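# Spread the towel flat, leave the basket in place

## Task

Get the towel lying flat on the table in a single layer. It must sit at least one finger-width inside the table edge, at least two finger-widths away from the basket's rim, and more than a hand-width from the column of either arm. The basket must stay upright with all of its base on the table, no more than three finger-widths from its starting spot and turned roughly as it was. Finally release everything and pull the arms away. Anything that stays in place only because the robot holds it does not count.

## Robot and tools

ROBOT. Two arms, left_arm and right_arm. Each is a six-joint arm with a two-finger parallel gripper and a wrist camera. Base positions in the scene frame: left_arm at (+0.007, +0.369, 0) m, quat_wxyz (+1.000, 0, 0, +0.003). right_arm at (+0.010, -0.251, 0) m, quat_wxyz (+1.000, 0, 0, +0.027). Joint ranges in rad, base to hand: waist -2.880 to 2.880, shoulder 0.000 to 3.142, elbow 0.000 to 3.019, wrist pitch -1.693 to 1.571, wrist yaw -1.571 to 1.571, wrist roll -2.094 to 2.094. An elbow never fully straightens.

FRAMES. The scene frame has its origin on the tabletop midway between the arms. +x runs away from the robot over the table, +z is up, and left_arm sits on the +y side. The arm names are not image sides. In each gripper's own frame the fingers point along +z and close along y. The reported hand position is the point between the finger pads, roughly 1 cm short of the fingertips.

ROW FORMAT (shared by execute_actions and move). A row is one flat list of 14 numbers, each in [-1, 1]. The first 7 are left_arm: dx, dy, dz, rx, ry, rz, opening. The last 7 are right_arm in the same order. Both arms are always included, even if one stays still. dx to rz are an offset, not a pose. They are measured in the gripper's own axes, not the scene axes. Scale: 1.0 equals 0.6 m of travel or 180 degrees of turn. rx, ry, rz form a single rotation vector. Opening is absolute, not an offset: +1 is fully open (0.094 m) and -1 is closed.

execute_actions(actions). actions is a list of up to 15 actions, run one after another. Each action is a table of up to 15 rows, and each row lasts one control step (1/30 s). A table with fewer rows repeats its last row until 15 steps have passed, so one action lasts 0.5 s. Every row is an offset from the gripper's measured pose when that action began, not from the previous row. For the first action of a call, that is the last pose a result reported. An empty list just returns the state and images. At each step the commanded pose is clipped to within 70 mm and 16 degrees of the current pose. A far goal therefore needs several actions, and after an action an arm goes no further than its last clipped pose. If position and orientation cannot both be met, position wins.

move(target, speed, blocking). target is one 14-number row as above. Its offsets count from the pose in the latest result that showed one. Each gripper follows a straight line, and both arms finish together, in 0.5 to 10 s. Anything longer is cut off at 10 s, short of the goal. speed is each path's top speed in m/s, from 0.002 to 0.5, default 0.25. Turning may reach twice that number in rad/s. Openings are sent when the move starts. Paths do not avoid objects or the other arm. Hands lag, can drift off the line and can exceed speed, most of all near full reach. Faster contact strikes harder, and aiming further past contact presses harder. With blocking=false the result comes back after 0.5 s while motion continues. Until a result shows the move has ended, further moves and execute_actions are refused, so call wait or stop first. The result adds a move: line giving the ending (done, off_target, moving, held, fault) and any limits. limits=paced means the pose sent was clipped. limits=held means a check blocked some steps, and the arm may then move much faster than speed. If only one arm is named in the ending, the other finished normally. Each gripper's distance from its pose is also reported.

wait(seconds): 0 to 10. Arms keep their last command, and a running move carries on; the wait returns early if the move ends. stop(): brakes a running move, needing more room at higher speed. The fingers do not stop. zoom_image(camera, region): camera is one of cam_head_left, cam_head_right, cam_high, cam_low, cam_left_wrist, cam_right_wrist. region is [x0, y0, x1, y1] in pixels of that camera's latest image, with (0, 0) at the top left and at most 504 by 504. read_manual(section): only returns licence text ("licences"). finished_scene(scene): pass the current scene number. It ends the scene for good, so the goal must already hold and keep holding. Replying without any tool call ends everything.

RESULTS. The state line gives each gripper's end_effector_position (m) and end_effector_quat_wxyz in the scene frame. It can be off, more so at long reach. The Hand target lines show where the controller is now steering each gripper. A pose unreachable line means a clearance check altered or blocked that arm's command. grip_measured is the finger opening on the command scale. The last Joint positions value is the opening in metres. Each gripper may read up to about 1 mm off. FAULT lines mark arm stops. MOTOR HOT warns from 85 °C, and at 100 °C that arm and its gripper go limp and fall (OVER-TEMPERATURE FAULT).

CAMERAS. All six images are 504x504. The head, high and low cameras use pinhole+radial models and the wrist cameras use fisheye. Calibration K, D and T_world_to_cam are supplied, and may be off by a few degrees and millimetres.

PRACTICE. Arms tend to finish a centimetre or more below the goal and can keep sinking under zero offsets. To keep an arm still, make the first call of a reply send the offset back to its wanted pose, and send zeros in later calls. Raise the aim if it still sits low. While you think, the robot keeps the last command. To grip, command an opening about 0.03 below grip_measured; less gives a lighter hold. Pad force tops out around 50 to 62 N, and parts under about 2 mm thick, like cloth, get less. Held items may occasionally be tugged. Never let the arms collide or push each other hard. Avoid drops, slams and hard pushes, and never put or knock anything off the table, which fails the task. Finish with the grippers open and withdrawn.

Each tool is called after "Call:" as name(argument=value, ...) on one line, values as JSON.

## Session

Call:
execute_actions(actions=[])

Scene clock: 0.00 s.
left_arm: end_effector_position=(+0.4745, +0.6594, +0.2814) grip_measured=+1.000 end_effector_quat_wxyz=(+0.107, -0.077, +0.991, -0.011) | right_arm: end_effector_position=(+0.3274, +0.2419, +0.2307) grip_measured=+1.000 end_effector_quat_wxyz=(+0.183, +0.914, +0.007, +0.361)
Joint positions: left_arm=[ 0.589  1.666  1.721 -1.45   0.125  0.429  0.094] | right_arm=[ 1.163  1.921  1.807 -1.574  0.828 -1.888  0.094]
Joint velocities: left_arm=[-0.005 -0.015  0.002  0.007  0.022 -0.095  0.   ] | right_arm=[ 0.024  0.005 -0.007 -0.017 -0.007 -0.022  0.   ]
Motor temperatures (°C, as the motors report them): left_arm=[22 23 27 24 24 24] | right_arm=[25 26 26 24 22 24]
Hand target (left_arm): +0.479, +0.663, +0.284; +0.111, -0.077, +0.991, -0.009
Hand target (right_arm): +0.329, +0.247, +0.243; +0.169, +0.915, +0.001, +0.366
camera_calibration (this result's frames):
cam_left_wrist: T_world_to_cam=[[0.167, -0.983911, 0.0634839, 0.545771], [-0.905715, -0.127647, 0.404211, 0.40609], [-0.389604, -0.125001, -0.91246, 0.646804], [0, 0, 0, 1]] pos_world=[0.528656, 0.669678, 0.39139]
cam_right_wrist: T_world_to_cam=[[0.110242, 0.936804, -0.332032, -0.190454], [0.198965, 0.306505, 0.930842, -0.354098], [0.973786, -0.168681, -0.152601, -0.122522], [0, 0, 0, 1]] pos_world=[0.210759, 0.266284, 0.247676]

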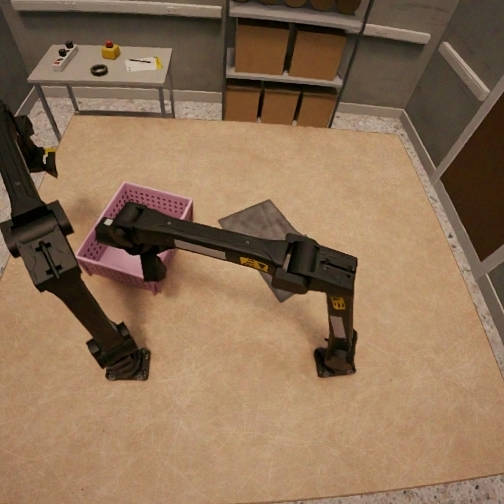

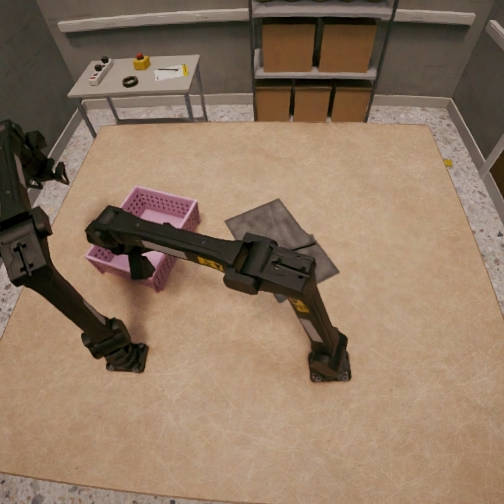

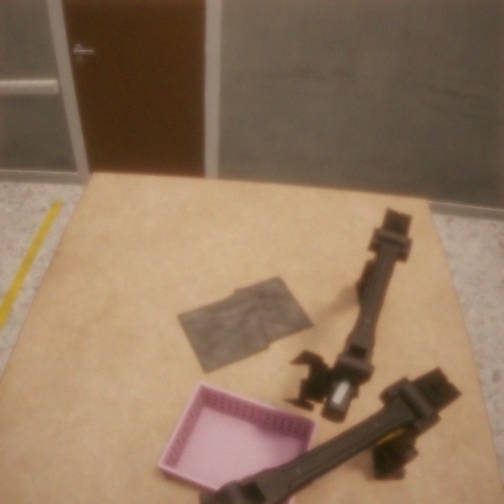

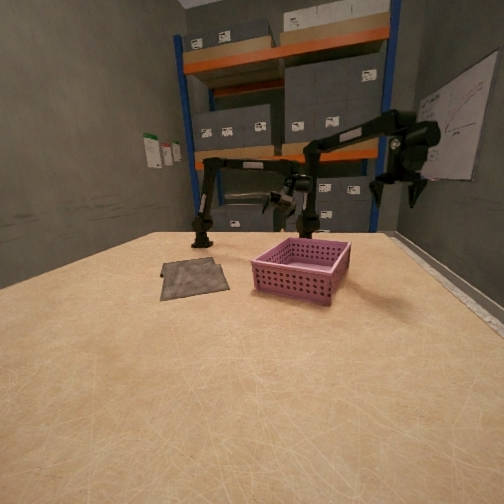

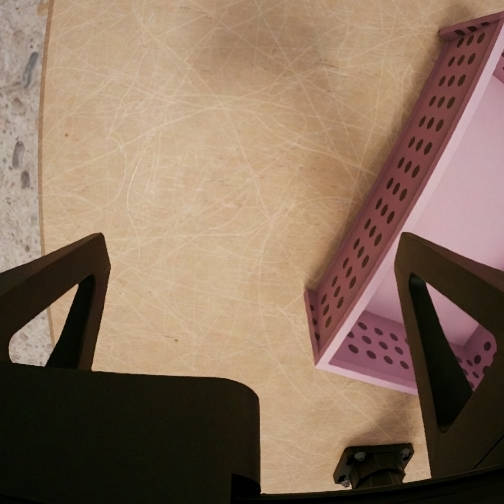

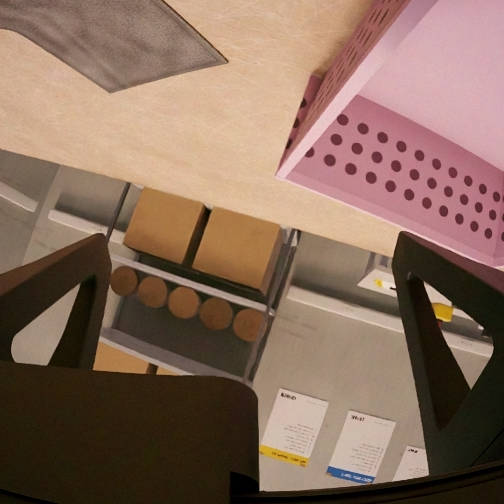

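Call:
move(target=[0,0,0,0,0,0,-1,-0.145,0.931,0.329,0,0,0,-1])

Call:
zoom_image(camera="cam_high", region=[120,200,400,480])

Call:
zoom_image(camera="cam_head_left", region=[150,150,400,400])

Scene clock: 9.37 s.
left_arm: end_effector_position=(+0.4745, +0.6594, +0.2814) grip_measured=-0.981 end_effector_quat_wxyz=(+0.107, -0.077, +0.991, -0.011) | right_arm: end_effector_position=(+0.3124, -0.3553, +0.2016) grip_measured=-0.987 end_effector_quat_wxyz=(+0.449, +0.783, -0.342, +0.262)
Joint positions: left_arm=[ 0.589  1.666  1.721 -1.45   0.125  0.429  0.001] | right_arm=[ 0.113  1.195  0.781 -1.255  1.09  -2.091  0.001]
Joint velocities: left_arm=[-0.005 -0.015 -0.017  0.027 -0.007 -0.022 -0.001] | right_arm=[-0.005  0.005 -0.012 -0.032 -0.037 -0.037 -0.001]
Motor temperatures (°C, as the motors report them): left_arm=[22 24 29 24 24 24] | right_arm=[25 28 28 24 22 24]
Hand target (left_arm): +0.474, +0.659, +0.281; +0.107, -0.077, +0.991, -0.011
Hand target (right_arm): +0.321, -0.353, +0.211; +0.447, +0.783, -0.339, +0.266
Off the commanded pose (left_arm): 0.000 m, 0 deg.
Off the commanded pose (right_arm): 0.033 m, 54 deg; orientation clipped at the last step of the last action.
joint sent to its limit (right arm) — the command would take joint 6 (wrist roll) past its lower limit, so that joint was sent only as far as its limit.
move: off_target (right_arm); limits=paced
camera_calibration (this result's frames):
cam_left_wrist: T_world_to_cam=[[0.167, -0.983911, 0.0634839, 0.545771], [-0.905715, -0.127647, 0.404211, 0.40609], [-0.389604, -0.125001, -0.91246, 0.646804], [0, 0, 0, 1]] pos_world=[0.528656, 0.669678, 0.39139]
cam_right_wrist: T_world_to_cam=[[0.768862, 0.374558, -0.518225, -0.00701693], [0.438756, 0.280508, 0.853703, -0.209605], [0.465127, -0.883754, 0.0513318, -0.349307], [0, 0, 0, 1]] pos_world=[0.259833, -0.247278, 0.193235]

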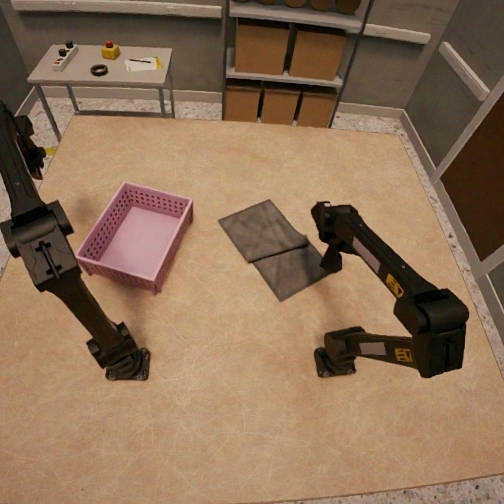

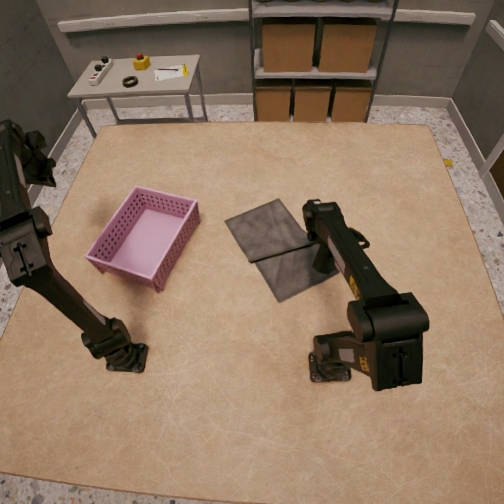

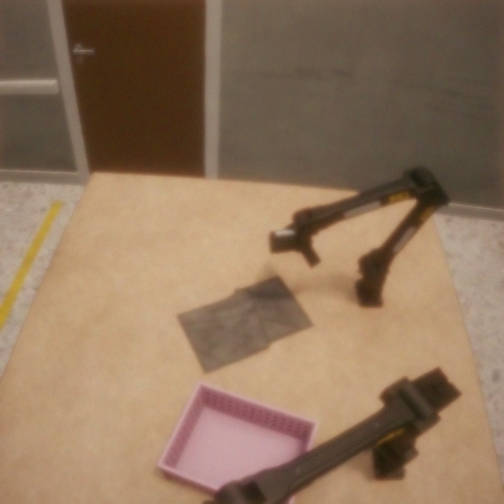

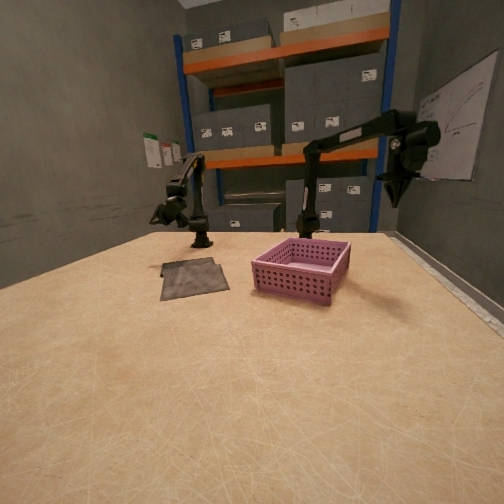

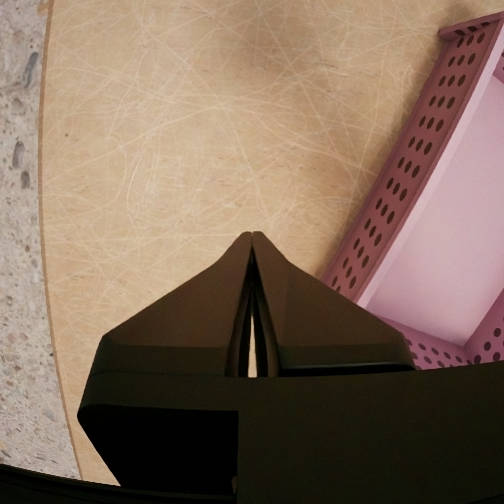

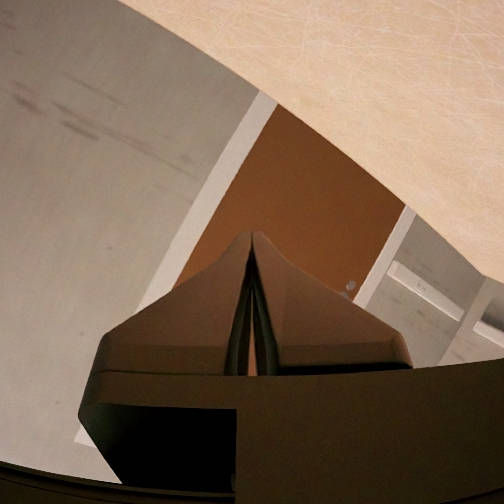

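Region (120, 200, 400, 480) of cam_high's 504x504 image, scaled by 1.800, with more detail than that image has.

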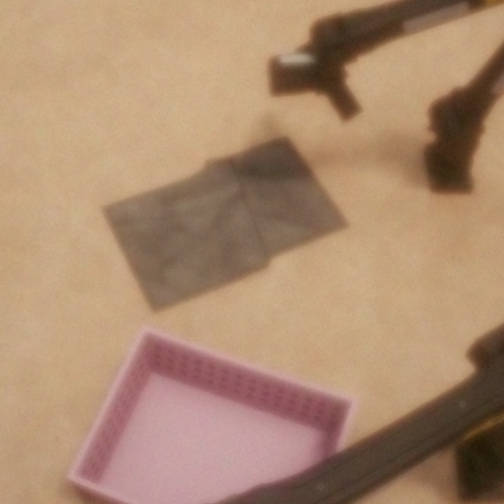

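Region (150, 150, 400, 400) of cam_head_left's 504x504 image, scaled by 2.016, with more detail than that image has.

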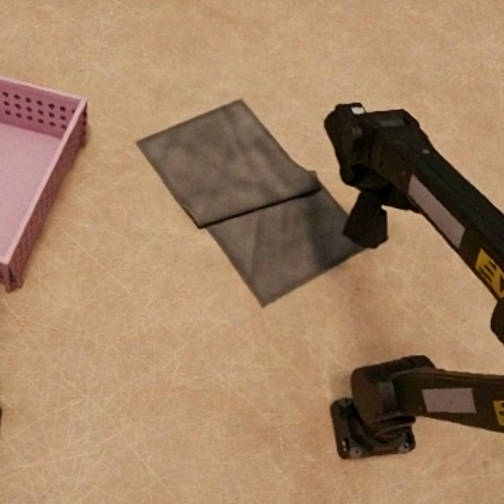

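Call:
move(target=[0,0,0,0,0,0,-1,0,0,0,0,0,0.62,-1])

Scene clock: 32.60 s.
left_arm: end_effector_position=(+0.4745, +0.6594, +0.2814) grip_measured=-0.981 end_effector_quat_wxyz=(+0.107, -0.077, +0.991, -0.011) | right_arm: end_effector_position=(+0.3122, -0.3553, +0.2016) grip_measured=-0.987 end_effector_quat_wxyz=(-0.039, -0.162, +0.839, -0.518)
Joint positions: left_arm=[ 0.589  1.666  1.721 -1.45   0.125  0.429  0.001] | right_arm=[ 0.113  1.195  0.781 -1.256  1.09  -0.154  0.001]
Joint velocities: left_arm=[-0.005  0.005 -0.007  0.007  0.007 -0.095  0.   ] | right_arm=[-0.015  0.015  0.002  0.007 -0.066 -0.007 -0.001]
Motor temperatures (°C, as the motors report them): left_arm=[22 25 31 24 24 24] | right_arm=[25 27 31 24 23 24]
Hand target (left_arm): +0.474, +0.659, +0.281; +0.107, -0.077, +0.991, -0.011
Hand target (right_arm): +0.312, -0.355, +0.202; -0.035, -0.157, +0.840, -0.518
Off the commanded pose (left_arm): 0.000 m, 0 deg.
Off the commanded pose (right_arm): 0.000 m, 1 deg.
move: done
camera_calibration (this result's frames):
cam_left_wrist: T_world_to_cam=[[0.167, -0.983911, 0.0634839, 0.545771], [-0.905715, -0.127647, 0.404211, 0.40609], [-0.389604, -0.125001, -0.91246, 0.646804], [0, 0, 0, 1]] pos_world=[0.528656, 0.669678, 0.39139]
cam_right_wrist: T_world_to_cam=[[0.31174, -0.399324, 0.862182, -0.417401], [-0.822823, 0.340322, 0.45513, 0.285934], [-0.475164, -0.851306, -0.222482, 0.0110356], [0, 0, 0, 1]] pos_world=[0.370637, -0.254593, 0.232194]

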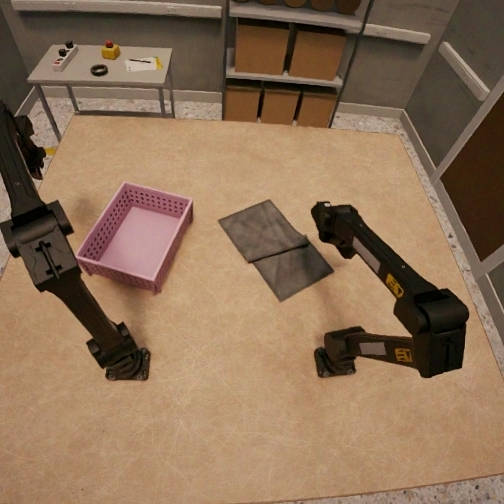

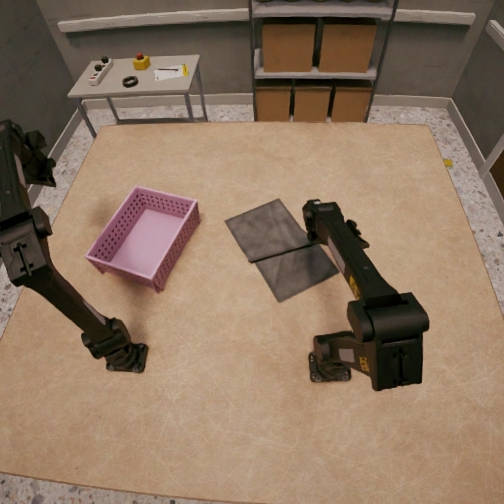

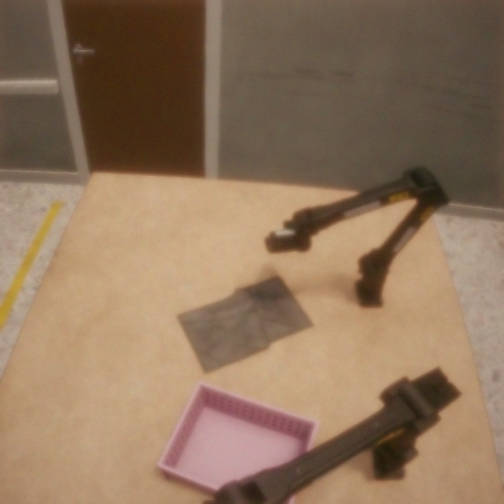

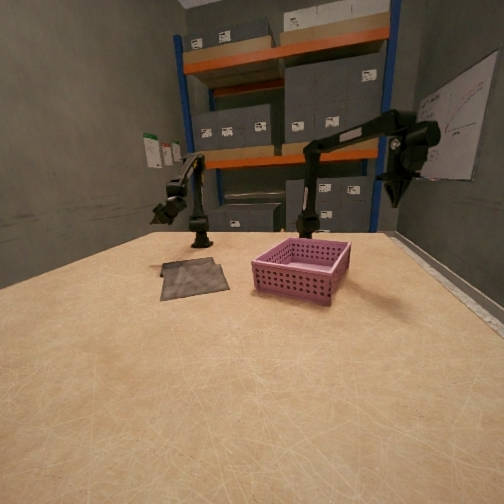

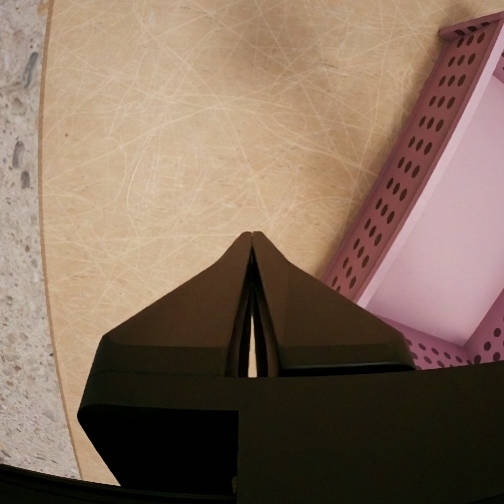

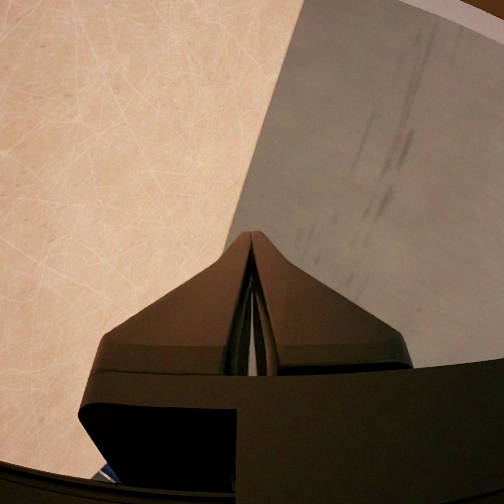

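Call:
move(target=[0,0,0,0,0,0,-1,-0.338,0.345,-0.308,-0.379,-0.182,0.178,-1])

Scene clock: 45.37 s.
left_arm: end_effector_position=(+0.4745, +0.6594, +0.2814) grip_measured=-0.981 end_effector_quat_wxyz=(+0.107, -0.077, +0.991, -0.011) | right_arm: end_effector_position=(+0.4206, -0.0667, +0.0654) grip_measured=-0.987 end_effector_quat_wxyz=(+0.235, -0.024, +0.968, +0.089)
Joint positions: left_arm=[ 0.589  1.666  1.721 -1.45   0.125  0.429  0.001] | right_arm=[ 0.378  1.413  0.751 -0.401  0.022  0.378  0.001]
Joint velocities: left_arm=[ 0.015 -0.005 -0.002  0.007  0.007 -0.022 -0.001] | right_arm=[-0.005 -0.005 -0.007  0.007  0.007 -0.022  0.   ]
Motor temperatures (°C, as the motors report them): left_arm=[22 26 32 24 24 24] | right_arm=[25 27 31 24 23 24]
Hand target (left_arm): +0.474, +0.659, +0.281; +0.107, -0.077, +0.991, -0.011
Hand target (right_arm): +0.423, -0.062, +0.064; +0.239, -0.022, +0.966, +0.095
Off the commanded pose (left_arm): 0.000 m, 0 deg.
Off the commanded pose (right_arm): 0.007 m, 1 deg.
move: done
camera_calibration (this result's frames):
cam_left_wrist: T_world_to_cam=[[0.167, -0.983911, 0.0634839, 0.545771], [-0.905715, -0.127647, 0.404211, 0.40609], [-0.389604, -0.125001, -0.91246, 0.646804], [0, 0, 0, 1]] pos_world=[0.528656, 0.669678, 0.39139]
cam_right_wrist: T_world_to_cam=[[0.0831819, -0.985127, -0.150352, -0.095204], [-0.982745, -0.106104, 0.151504, 0.396271], [-0.165203, 0.135155, -0.976955, 0.262692], [0, 0, 0, 1]] pos_world=[0.44075, -0.0872466, 0.182288]

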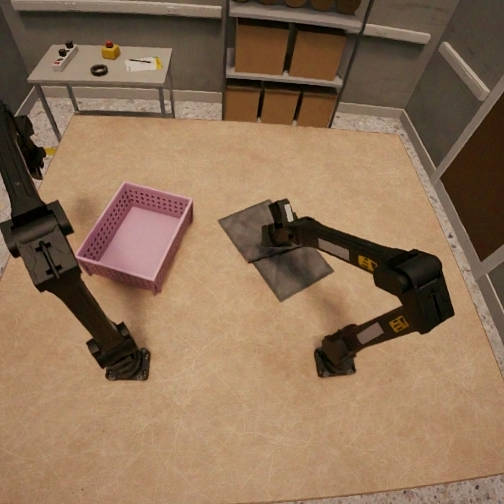

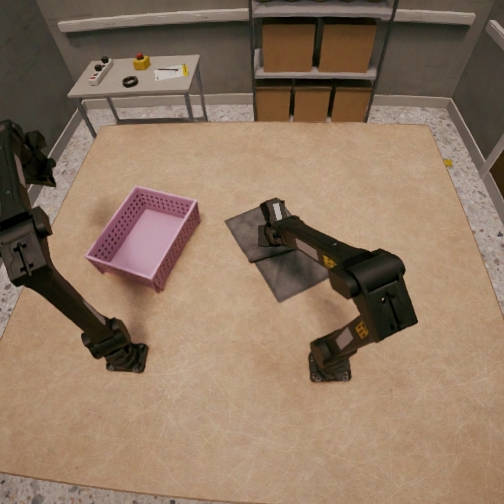

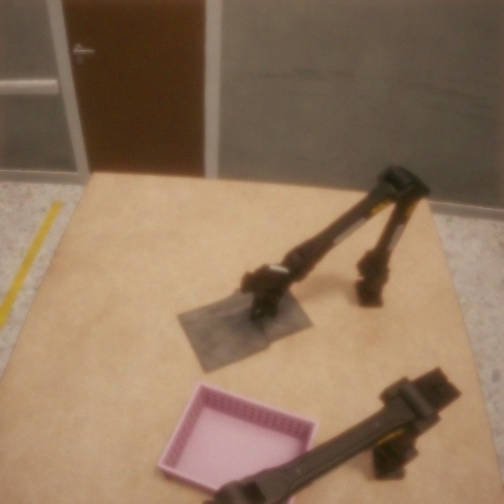

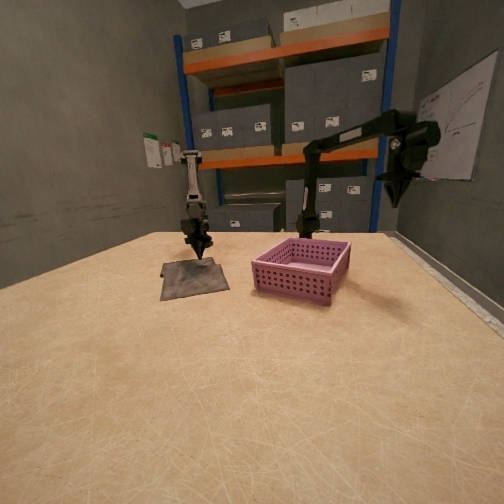

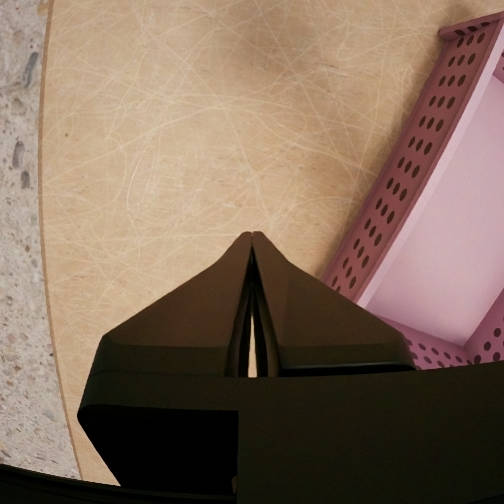

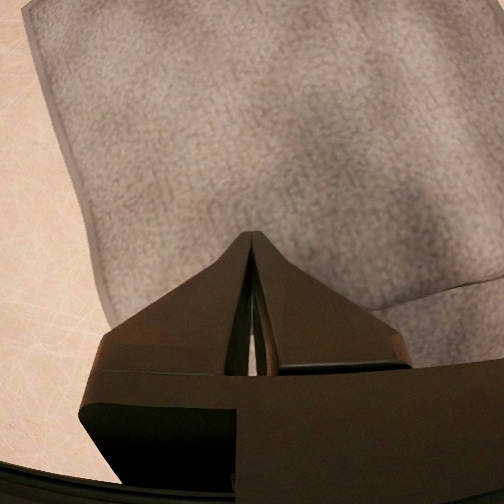

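Call:
move(target=[0,0,0,0,0,0,-1,0.061,-0.021,0.117,0,0,0,-1], speed=0.08)

Call:
move(target=[0,0,0,0,0,0,-1,-0.058,-0.242,0.024,0,0,0,-1], speed=0.05)

Scene clock: 51.23 s.
left_arm: end_effector_position=(+0.4745, +0.6594, +0.2814) grip_measured=-0.981 end_effector_quat_wxyz=(+0.107, -0.077, +0.991, -0.011) | right_arm: end_effector_position=(+0.4332, -0.0609, +0.0138) grip_measured=-0.987 end_effector_quat_wxyz=(+0.260, -0.022, +0.960, +0.101)
Joint positions: left_arm=[ 0.589  1.666  1.721 -1.45   0.125  0.429  0.001] | right_arm=[ 0.378  1.552  0.694 -0.147  0.022  0.38   0.001]
Joint velocities: left_arm=[-0.005 -0.005  0.007  0.002 -0.066  0.022 -0.   ] | right_arm=[-0.005 -0.005 -0.012  0.007 -0.007 -0.022 -0.001]
Motor temperatures (°C, as the motors report them): left_arm=[22 26 32 24 24 24] | right_arm=[25 27 30 24 22 24]
Hand target (left_arm): +0.474, +0.659, +0.281; +0.107, -0.077, +0.991, -0.011
Hand target (right_arm): +0.420, -0.066, -0.013; +0.235, -0.024, +0.968, +0.089
Off the commanded pose (left_arm): 0.000 m, 0 deg.
Off the commanded pose (right_arm): 0.032 m, 3 deg.
move: off_target (right_arm)
camera_calibration (this result's frames):
cam_left_wrist: T_world_to_cam=[[0.167, -0.983911, 0.0634839, 0.545771], [-0.905715, -0.127647, 0.404211, 0.40609], [-0.389604, -0.125001, -0.91246, 0.646804], [0, 0, 0, 1]] pos_world=[0.528656, 0.669678, 0.39139]
cam_right_wrist: T_world_to_cam=[[0.0896327, -0.981221, -0.170794, -0.100561], [-0.989452, -0.107321, 0.0973, 0.420647], [-0.113803, 0.160271, -0.980491, 0.19291], [0, 0, 0, 1]] pos_world=[0.447177, -0.0844459, 0.131042]

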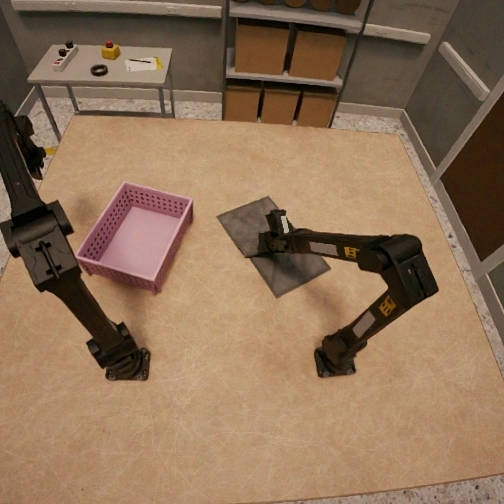

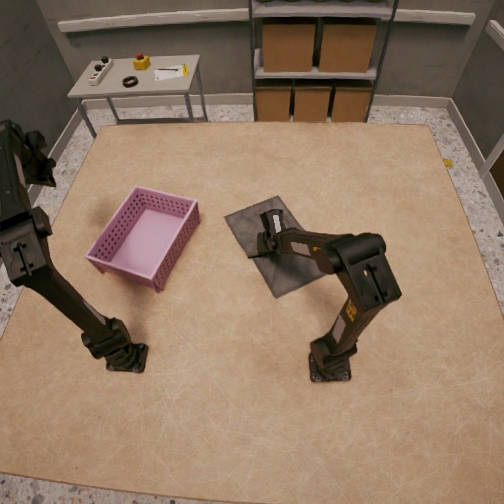

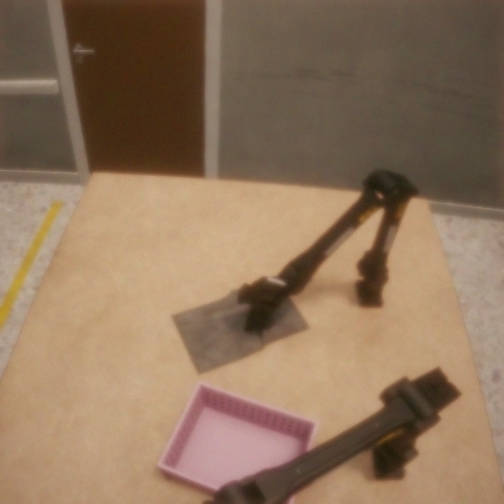

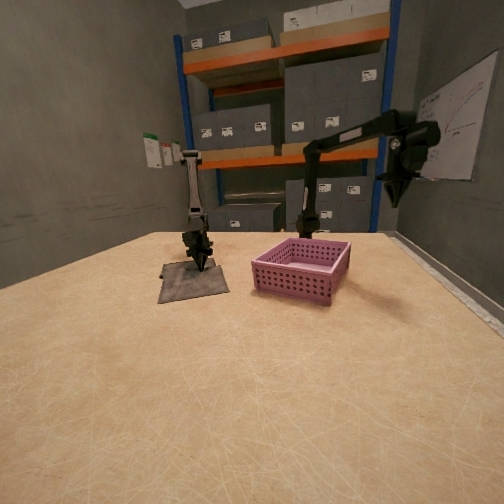

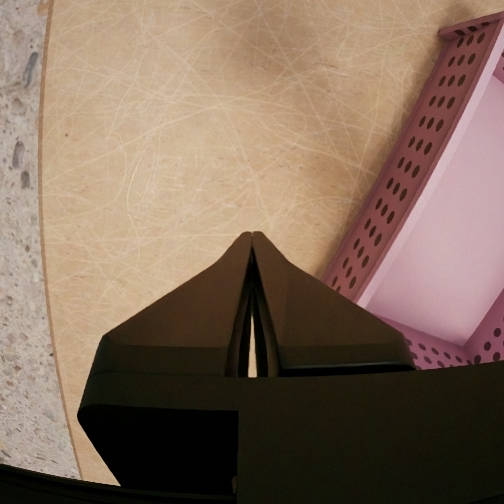

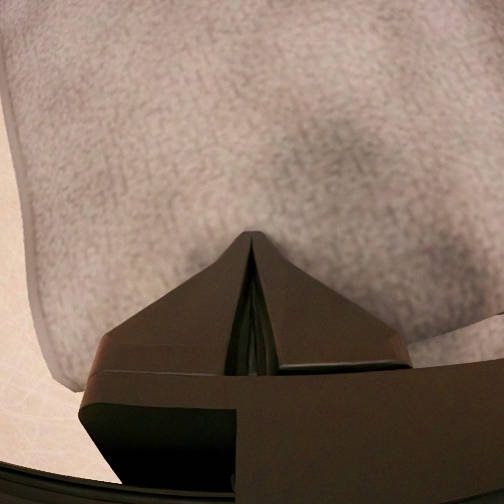

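Scene clock: 54.57 s.
left_arm: end_effector_position=(+0.4745, +0.6594, +0.2814) grip_measured=-0.981 end_effector_quat_wxyz=(+0.107, -0.077, +0.991, -0.011) | right_arm: end_effector_position=(+0.4837, -0.1900, +0.0125) grip_measured=-0.987 end_effector_quat_wxyz=(+0.278, -0.023, +0.954, +0.113)
Joint positions: left_arm=[ 0.589  1.666  1.721 -1.45   0.125  0.429  0.001] | right_arm=[ 0.004  1.592  0.72  -0.119 -0.199  0.069  0.001]
Joint velocities: left_arm=[-0.024  0.005 -0.017  0.002  0.022 -0.066  0.   ] | right_arm=[-0.005 -0.015  0.012  0.012 -0.007  0.007  0.   ]
Motor temperatures (°C, as the motors report them): left_arm=[22 26 32 24 24 24] | right_arm=[25 27 30 24 22 24]
Hand target (left_arm): +0.474, +0.659, +0.281; +0.107, -0.077, +0.991, -0.011
Hand target (right_arm): +0.482, -0.197, -0.008; +0.258, -0.020, +0.960, +0.106
Off the commanded pose (left_arm): 0.000 m, 0 deg.
Off the commanded pose (right_arm): 0.022 m, 3 deg.
move: off_target (right_arm)
camera_calibration (this result's frames):
cam_left_wrist: T_world_to_cam=[[0.167, -0.983911, 0.0634839, 0.545771], [-0.905715, -0.127647, 0.404211, 0.40609], [-0.389604, -0.125001, -0.91246, 0.646804], [0, 0, 0, 1]] pos_world=[0.528656, 0.669678, 0.39139]
cam_right_wrist: T_world_to_cam=[[0.102343, -0.975999, -0.19223, -0.236921], [-0.991632, -0.115386, 0.0578996, 0.456938], [-0.0786906, 0.184696, -0.97964, 0.205667], [0, 0, 0, 1]] pos_world=[0.493546, -0.216496, 0.12948]

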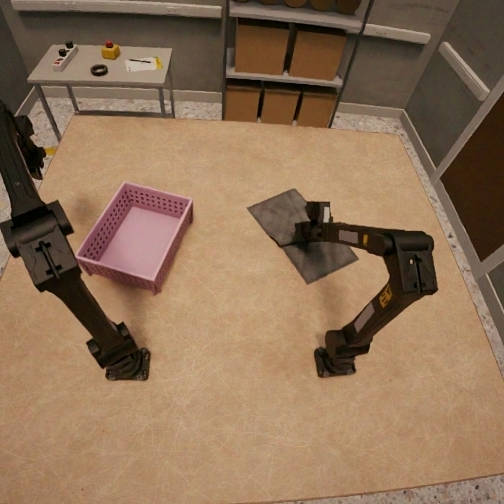

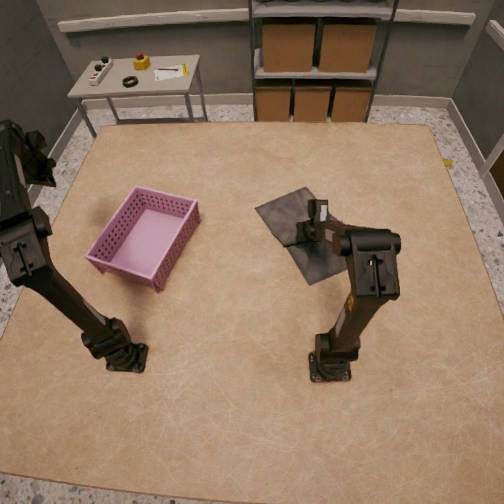

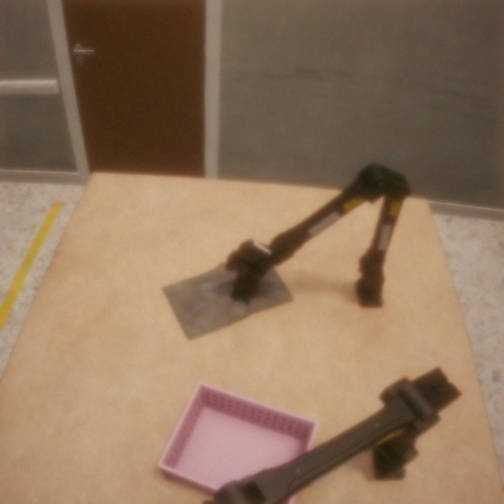

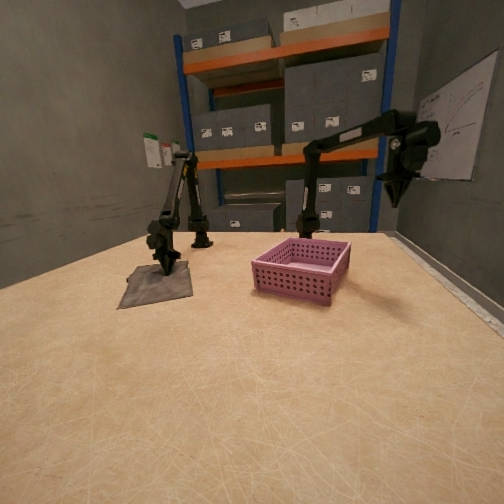

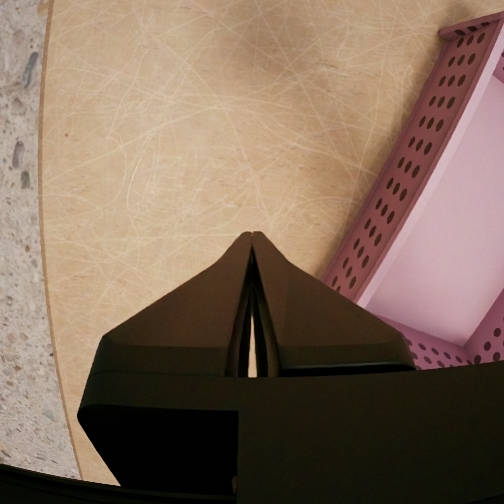

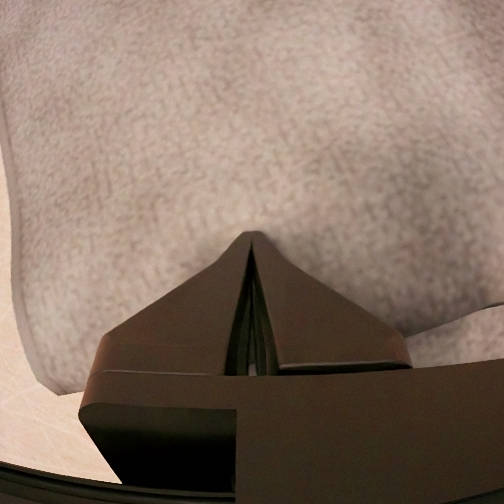

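Call:
move(target=[0.129,-0.823,0.004,0,0,0,-1,-0.045,0.018,-0.068,0,0,0,-1])

Call:
move(target=[-0.062,-0.41,0.41,0,0,0,-1,0.20,-0.15,-0.165,0,0,0,-1], speed=0.15)

Scene clock: 72.17 s.
left_arm: end_effector_position=(+0.4676, +0.1610, +0.2720) grip_measured=-0.981 end_effector_quat_wxyz=(+0.102, -0.065, +0.993, -0.005) | right_arm: end_effector_position=(+0.4639, -0.1908, +0.0384) grip_measured=-0.987 end_effector_quat_wxyz=(+0.256, -0.022, +0.960, +0.113)
Joint positions: left_arm=[-0.463  1.542  1.547 -1.394 -0.093 -0.579  0.001] | right_arm=[ 0.004  1.491  0.72  -0.266 -0.201  0.067  0.001]
Joint velocities: left_arm=[-0.005 -0.005 -0.007  0.002  0.007 -0.007 -0.   ] | right_arm=[ 0.005 -0.015 -0.002 -0.002 -0.051  0.007  0.   ]
Motor temperatures (°C, as the motors report them): left_arm=[22 26 32 24 24 24] | right_arm=[25 27 30 24 22 24]
Hand target (left_arm): +0.478, +0.158, +0.285; +0.111, -0.077, +0.991, -0.008
Hand target (right_arm): +0.482, -0.190, +0.062; +0.278, -0.023, +0.953, +0.113
Off the commanded pose (left_arm): 0.012 m, 2 deg.
Off the commanded pose (right_arm): 0.031 m, 3 deg.
move: off_target (left_arm, right_arm)
camera_calibration (this result's frames):
cam_left_wrist: T_world_to_cam=[[0.145485, -0.988241, 0.0470593, 0.072339], [-0.903942, -0.113439, 0.412335, 0.334693], [-0.402148, -0.102527, -0.909816, 0.574727], [0, 0, 0, 1]] pos_world=[0.523144, 0.168381, 0.381486]
cam_right_wrist: T_world_to_cam=[[0.0960628, -0.976066, -0.195107, -0.227646], [-0.987536, -0.11801, 0.104149, 0.431483], [-0.124681, 0.18267, -0.975236, 0.250487], [0, 0, 0, 1]] pos_world=[0.479204, -0.217035, 0.15493]

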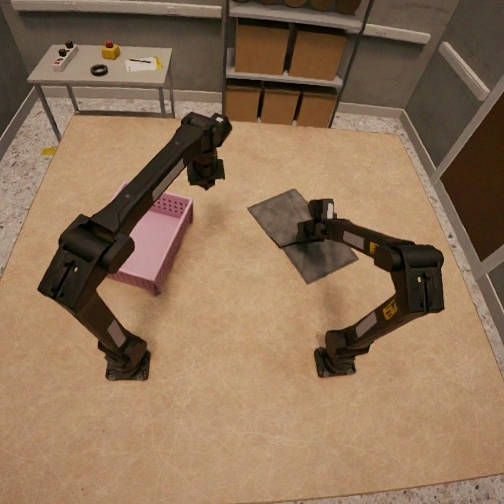

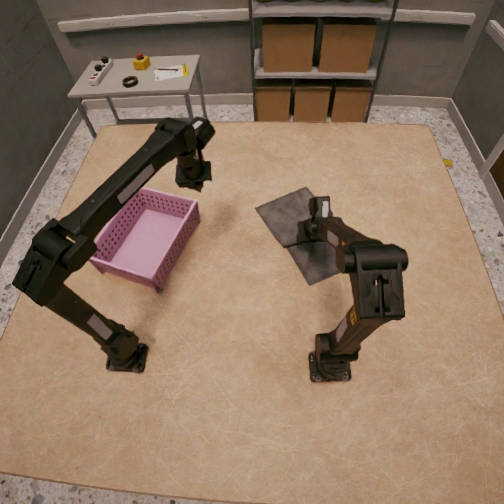

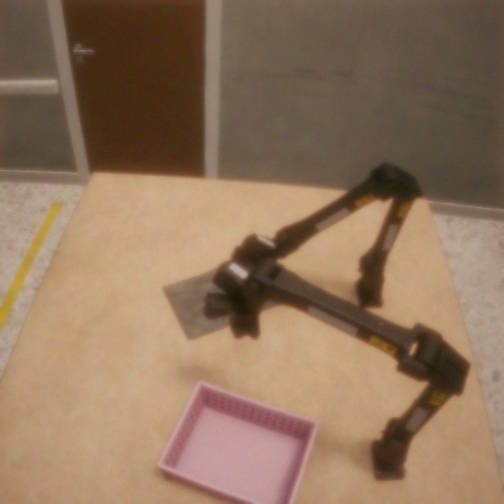

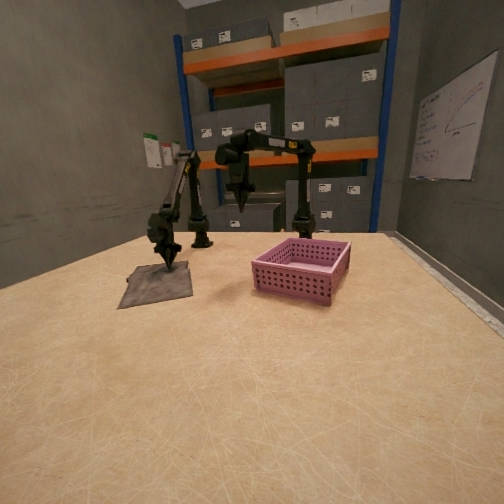

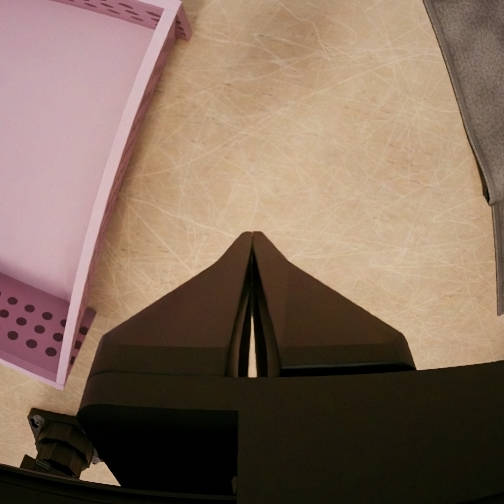

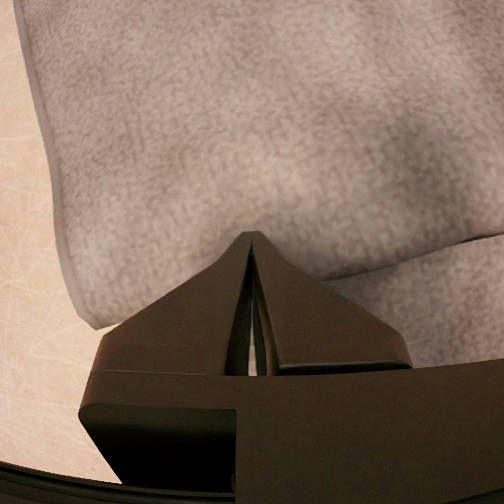

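Scene clock: 75.20 s.
left_arm: end_effector_position=(+0.5779, -0.0635, +0.0450) grip_measured=-0.981 end_effector_quat_wxyz=(+0.095, -0.061, +0.994, +0.001) | right_arm: end_effector_position=(+0.3220, -0.2958, +0.0367) grip_measured=-0.987 end_effector_quat_wxyz=(+0.254, -0.018, +0.960, +0.119)
Joint positions: left_arm=[-0.686  2.248  1.994 -1.177 -0.129 -0.793  0.001] | right_arm=[-0.409  1.153  0.422 -0.427 -0.402 -0.308  0.001]
Joint velocities: left_arm=[ 0.005 -0.015 -0.012  0.017  0.037 -0.095  0.   ] | right_arm=[-0.005 -0.015  0.027 -0.012 -0.066  0.051 -0.   ]
Motor temperatures (°C, as the motors report them): left_arm=[22 26 33 24 24 24] | right_arm=[25 27 30 24 22 24]
Hand target (left_arm): +0.584, -0.077, +0.045; +0.103, -0.065, +0.993, -0.005
Hand target (right_arm): +0.321, -0.296, +0.040; +0.255, -0.021, +0.959, +0.120
Off the commanded pose (left_arm): 0.015 m, 1 deg.
Off the commanded pose (right_arm): 0.008 m, 1 deg.
move: off_target (left_arm)
camera_calibration (this result's frames):
cam_left_wrist: T_world_to_cam=[[0.138714, -0.989741, 0.0342139, -0.150536], [-0.898787, -0.111309, 0.42402, 0.49917], [-0.415862, -0.0895684, -0.905006, 0.398038], [0, 0, 0, 1]] pos_world=[0.635058, -0.0577777, 0.15372]
cam_right_wrist: T_world_to_cam=[[0.0911484, -0.9737, -0.208808, -0.3141], [-0.987537, -0.115395, 0.107023, 0.279856], [-0.128303, 0.196451, -0.972083, 0.255401], [0, 0, 0, 1]] pos_world=[0.337766, -0.323719, 0.152733]

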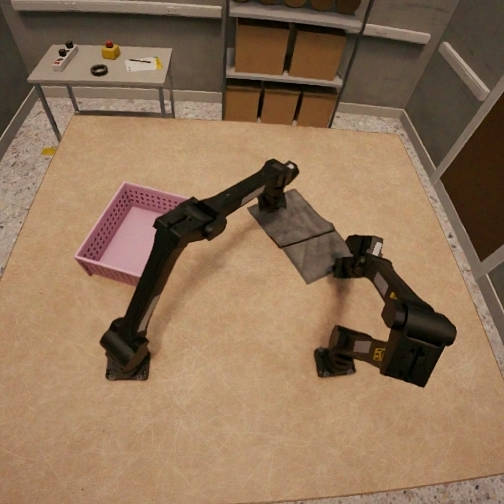

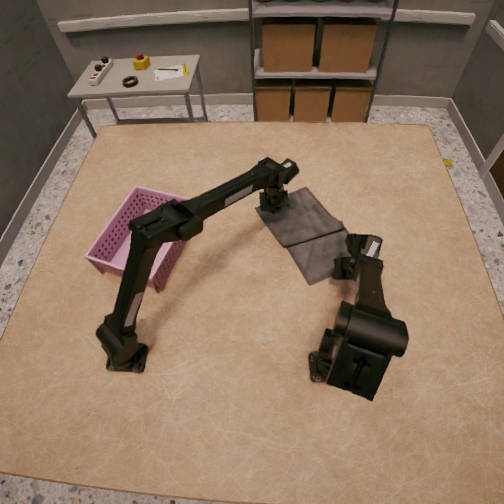

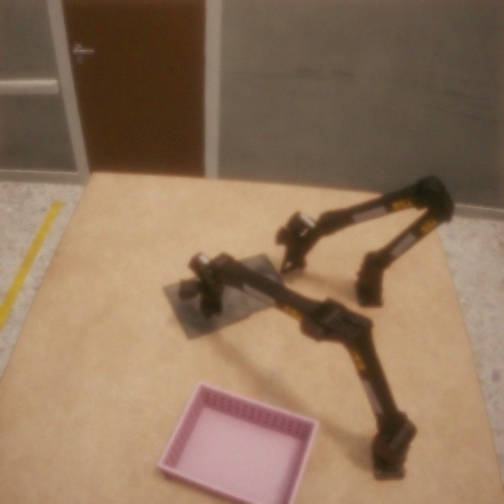

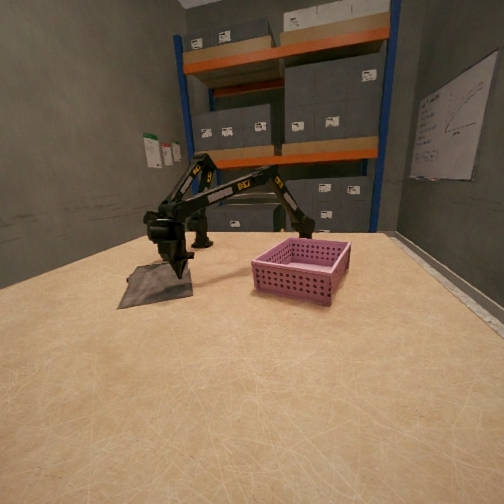

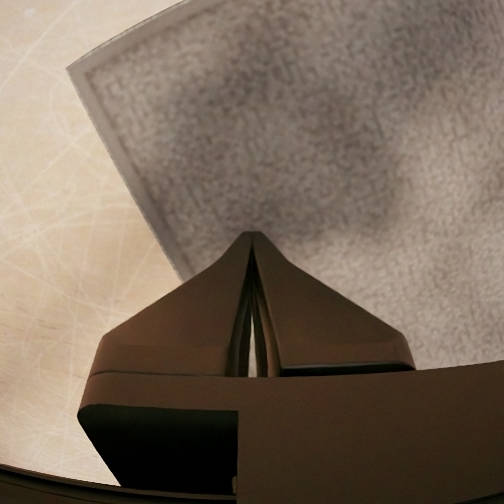

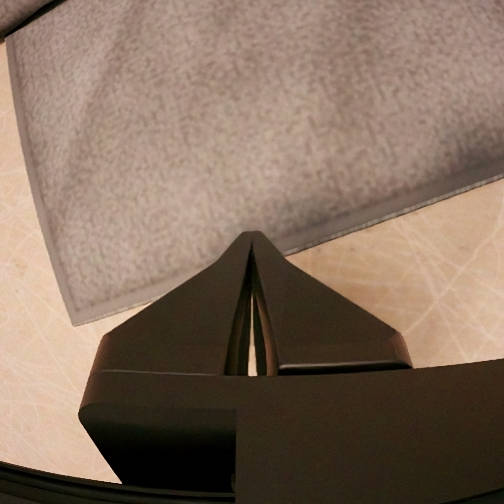

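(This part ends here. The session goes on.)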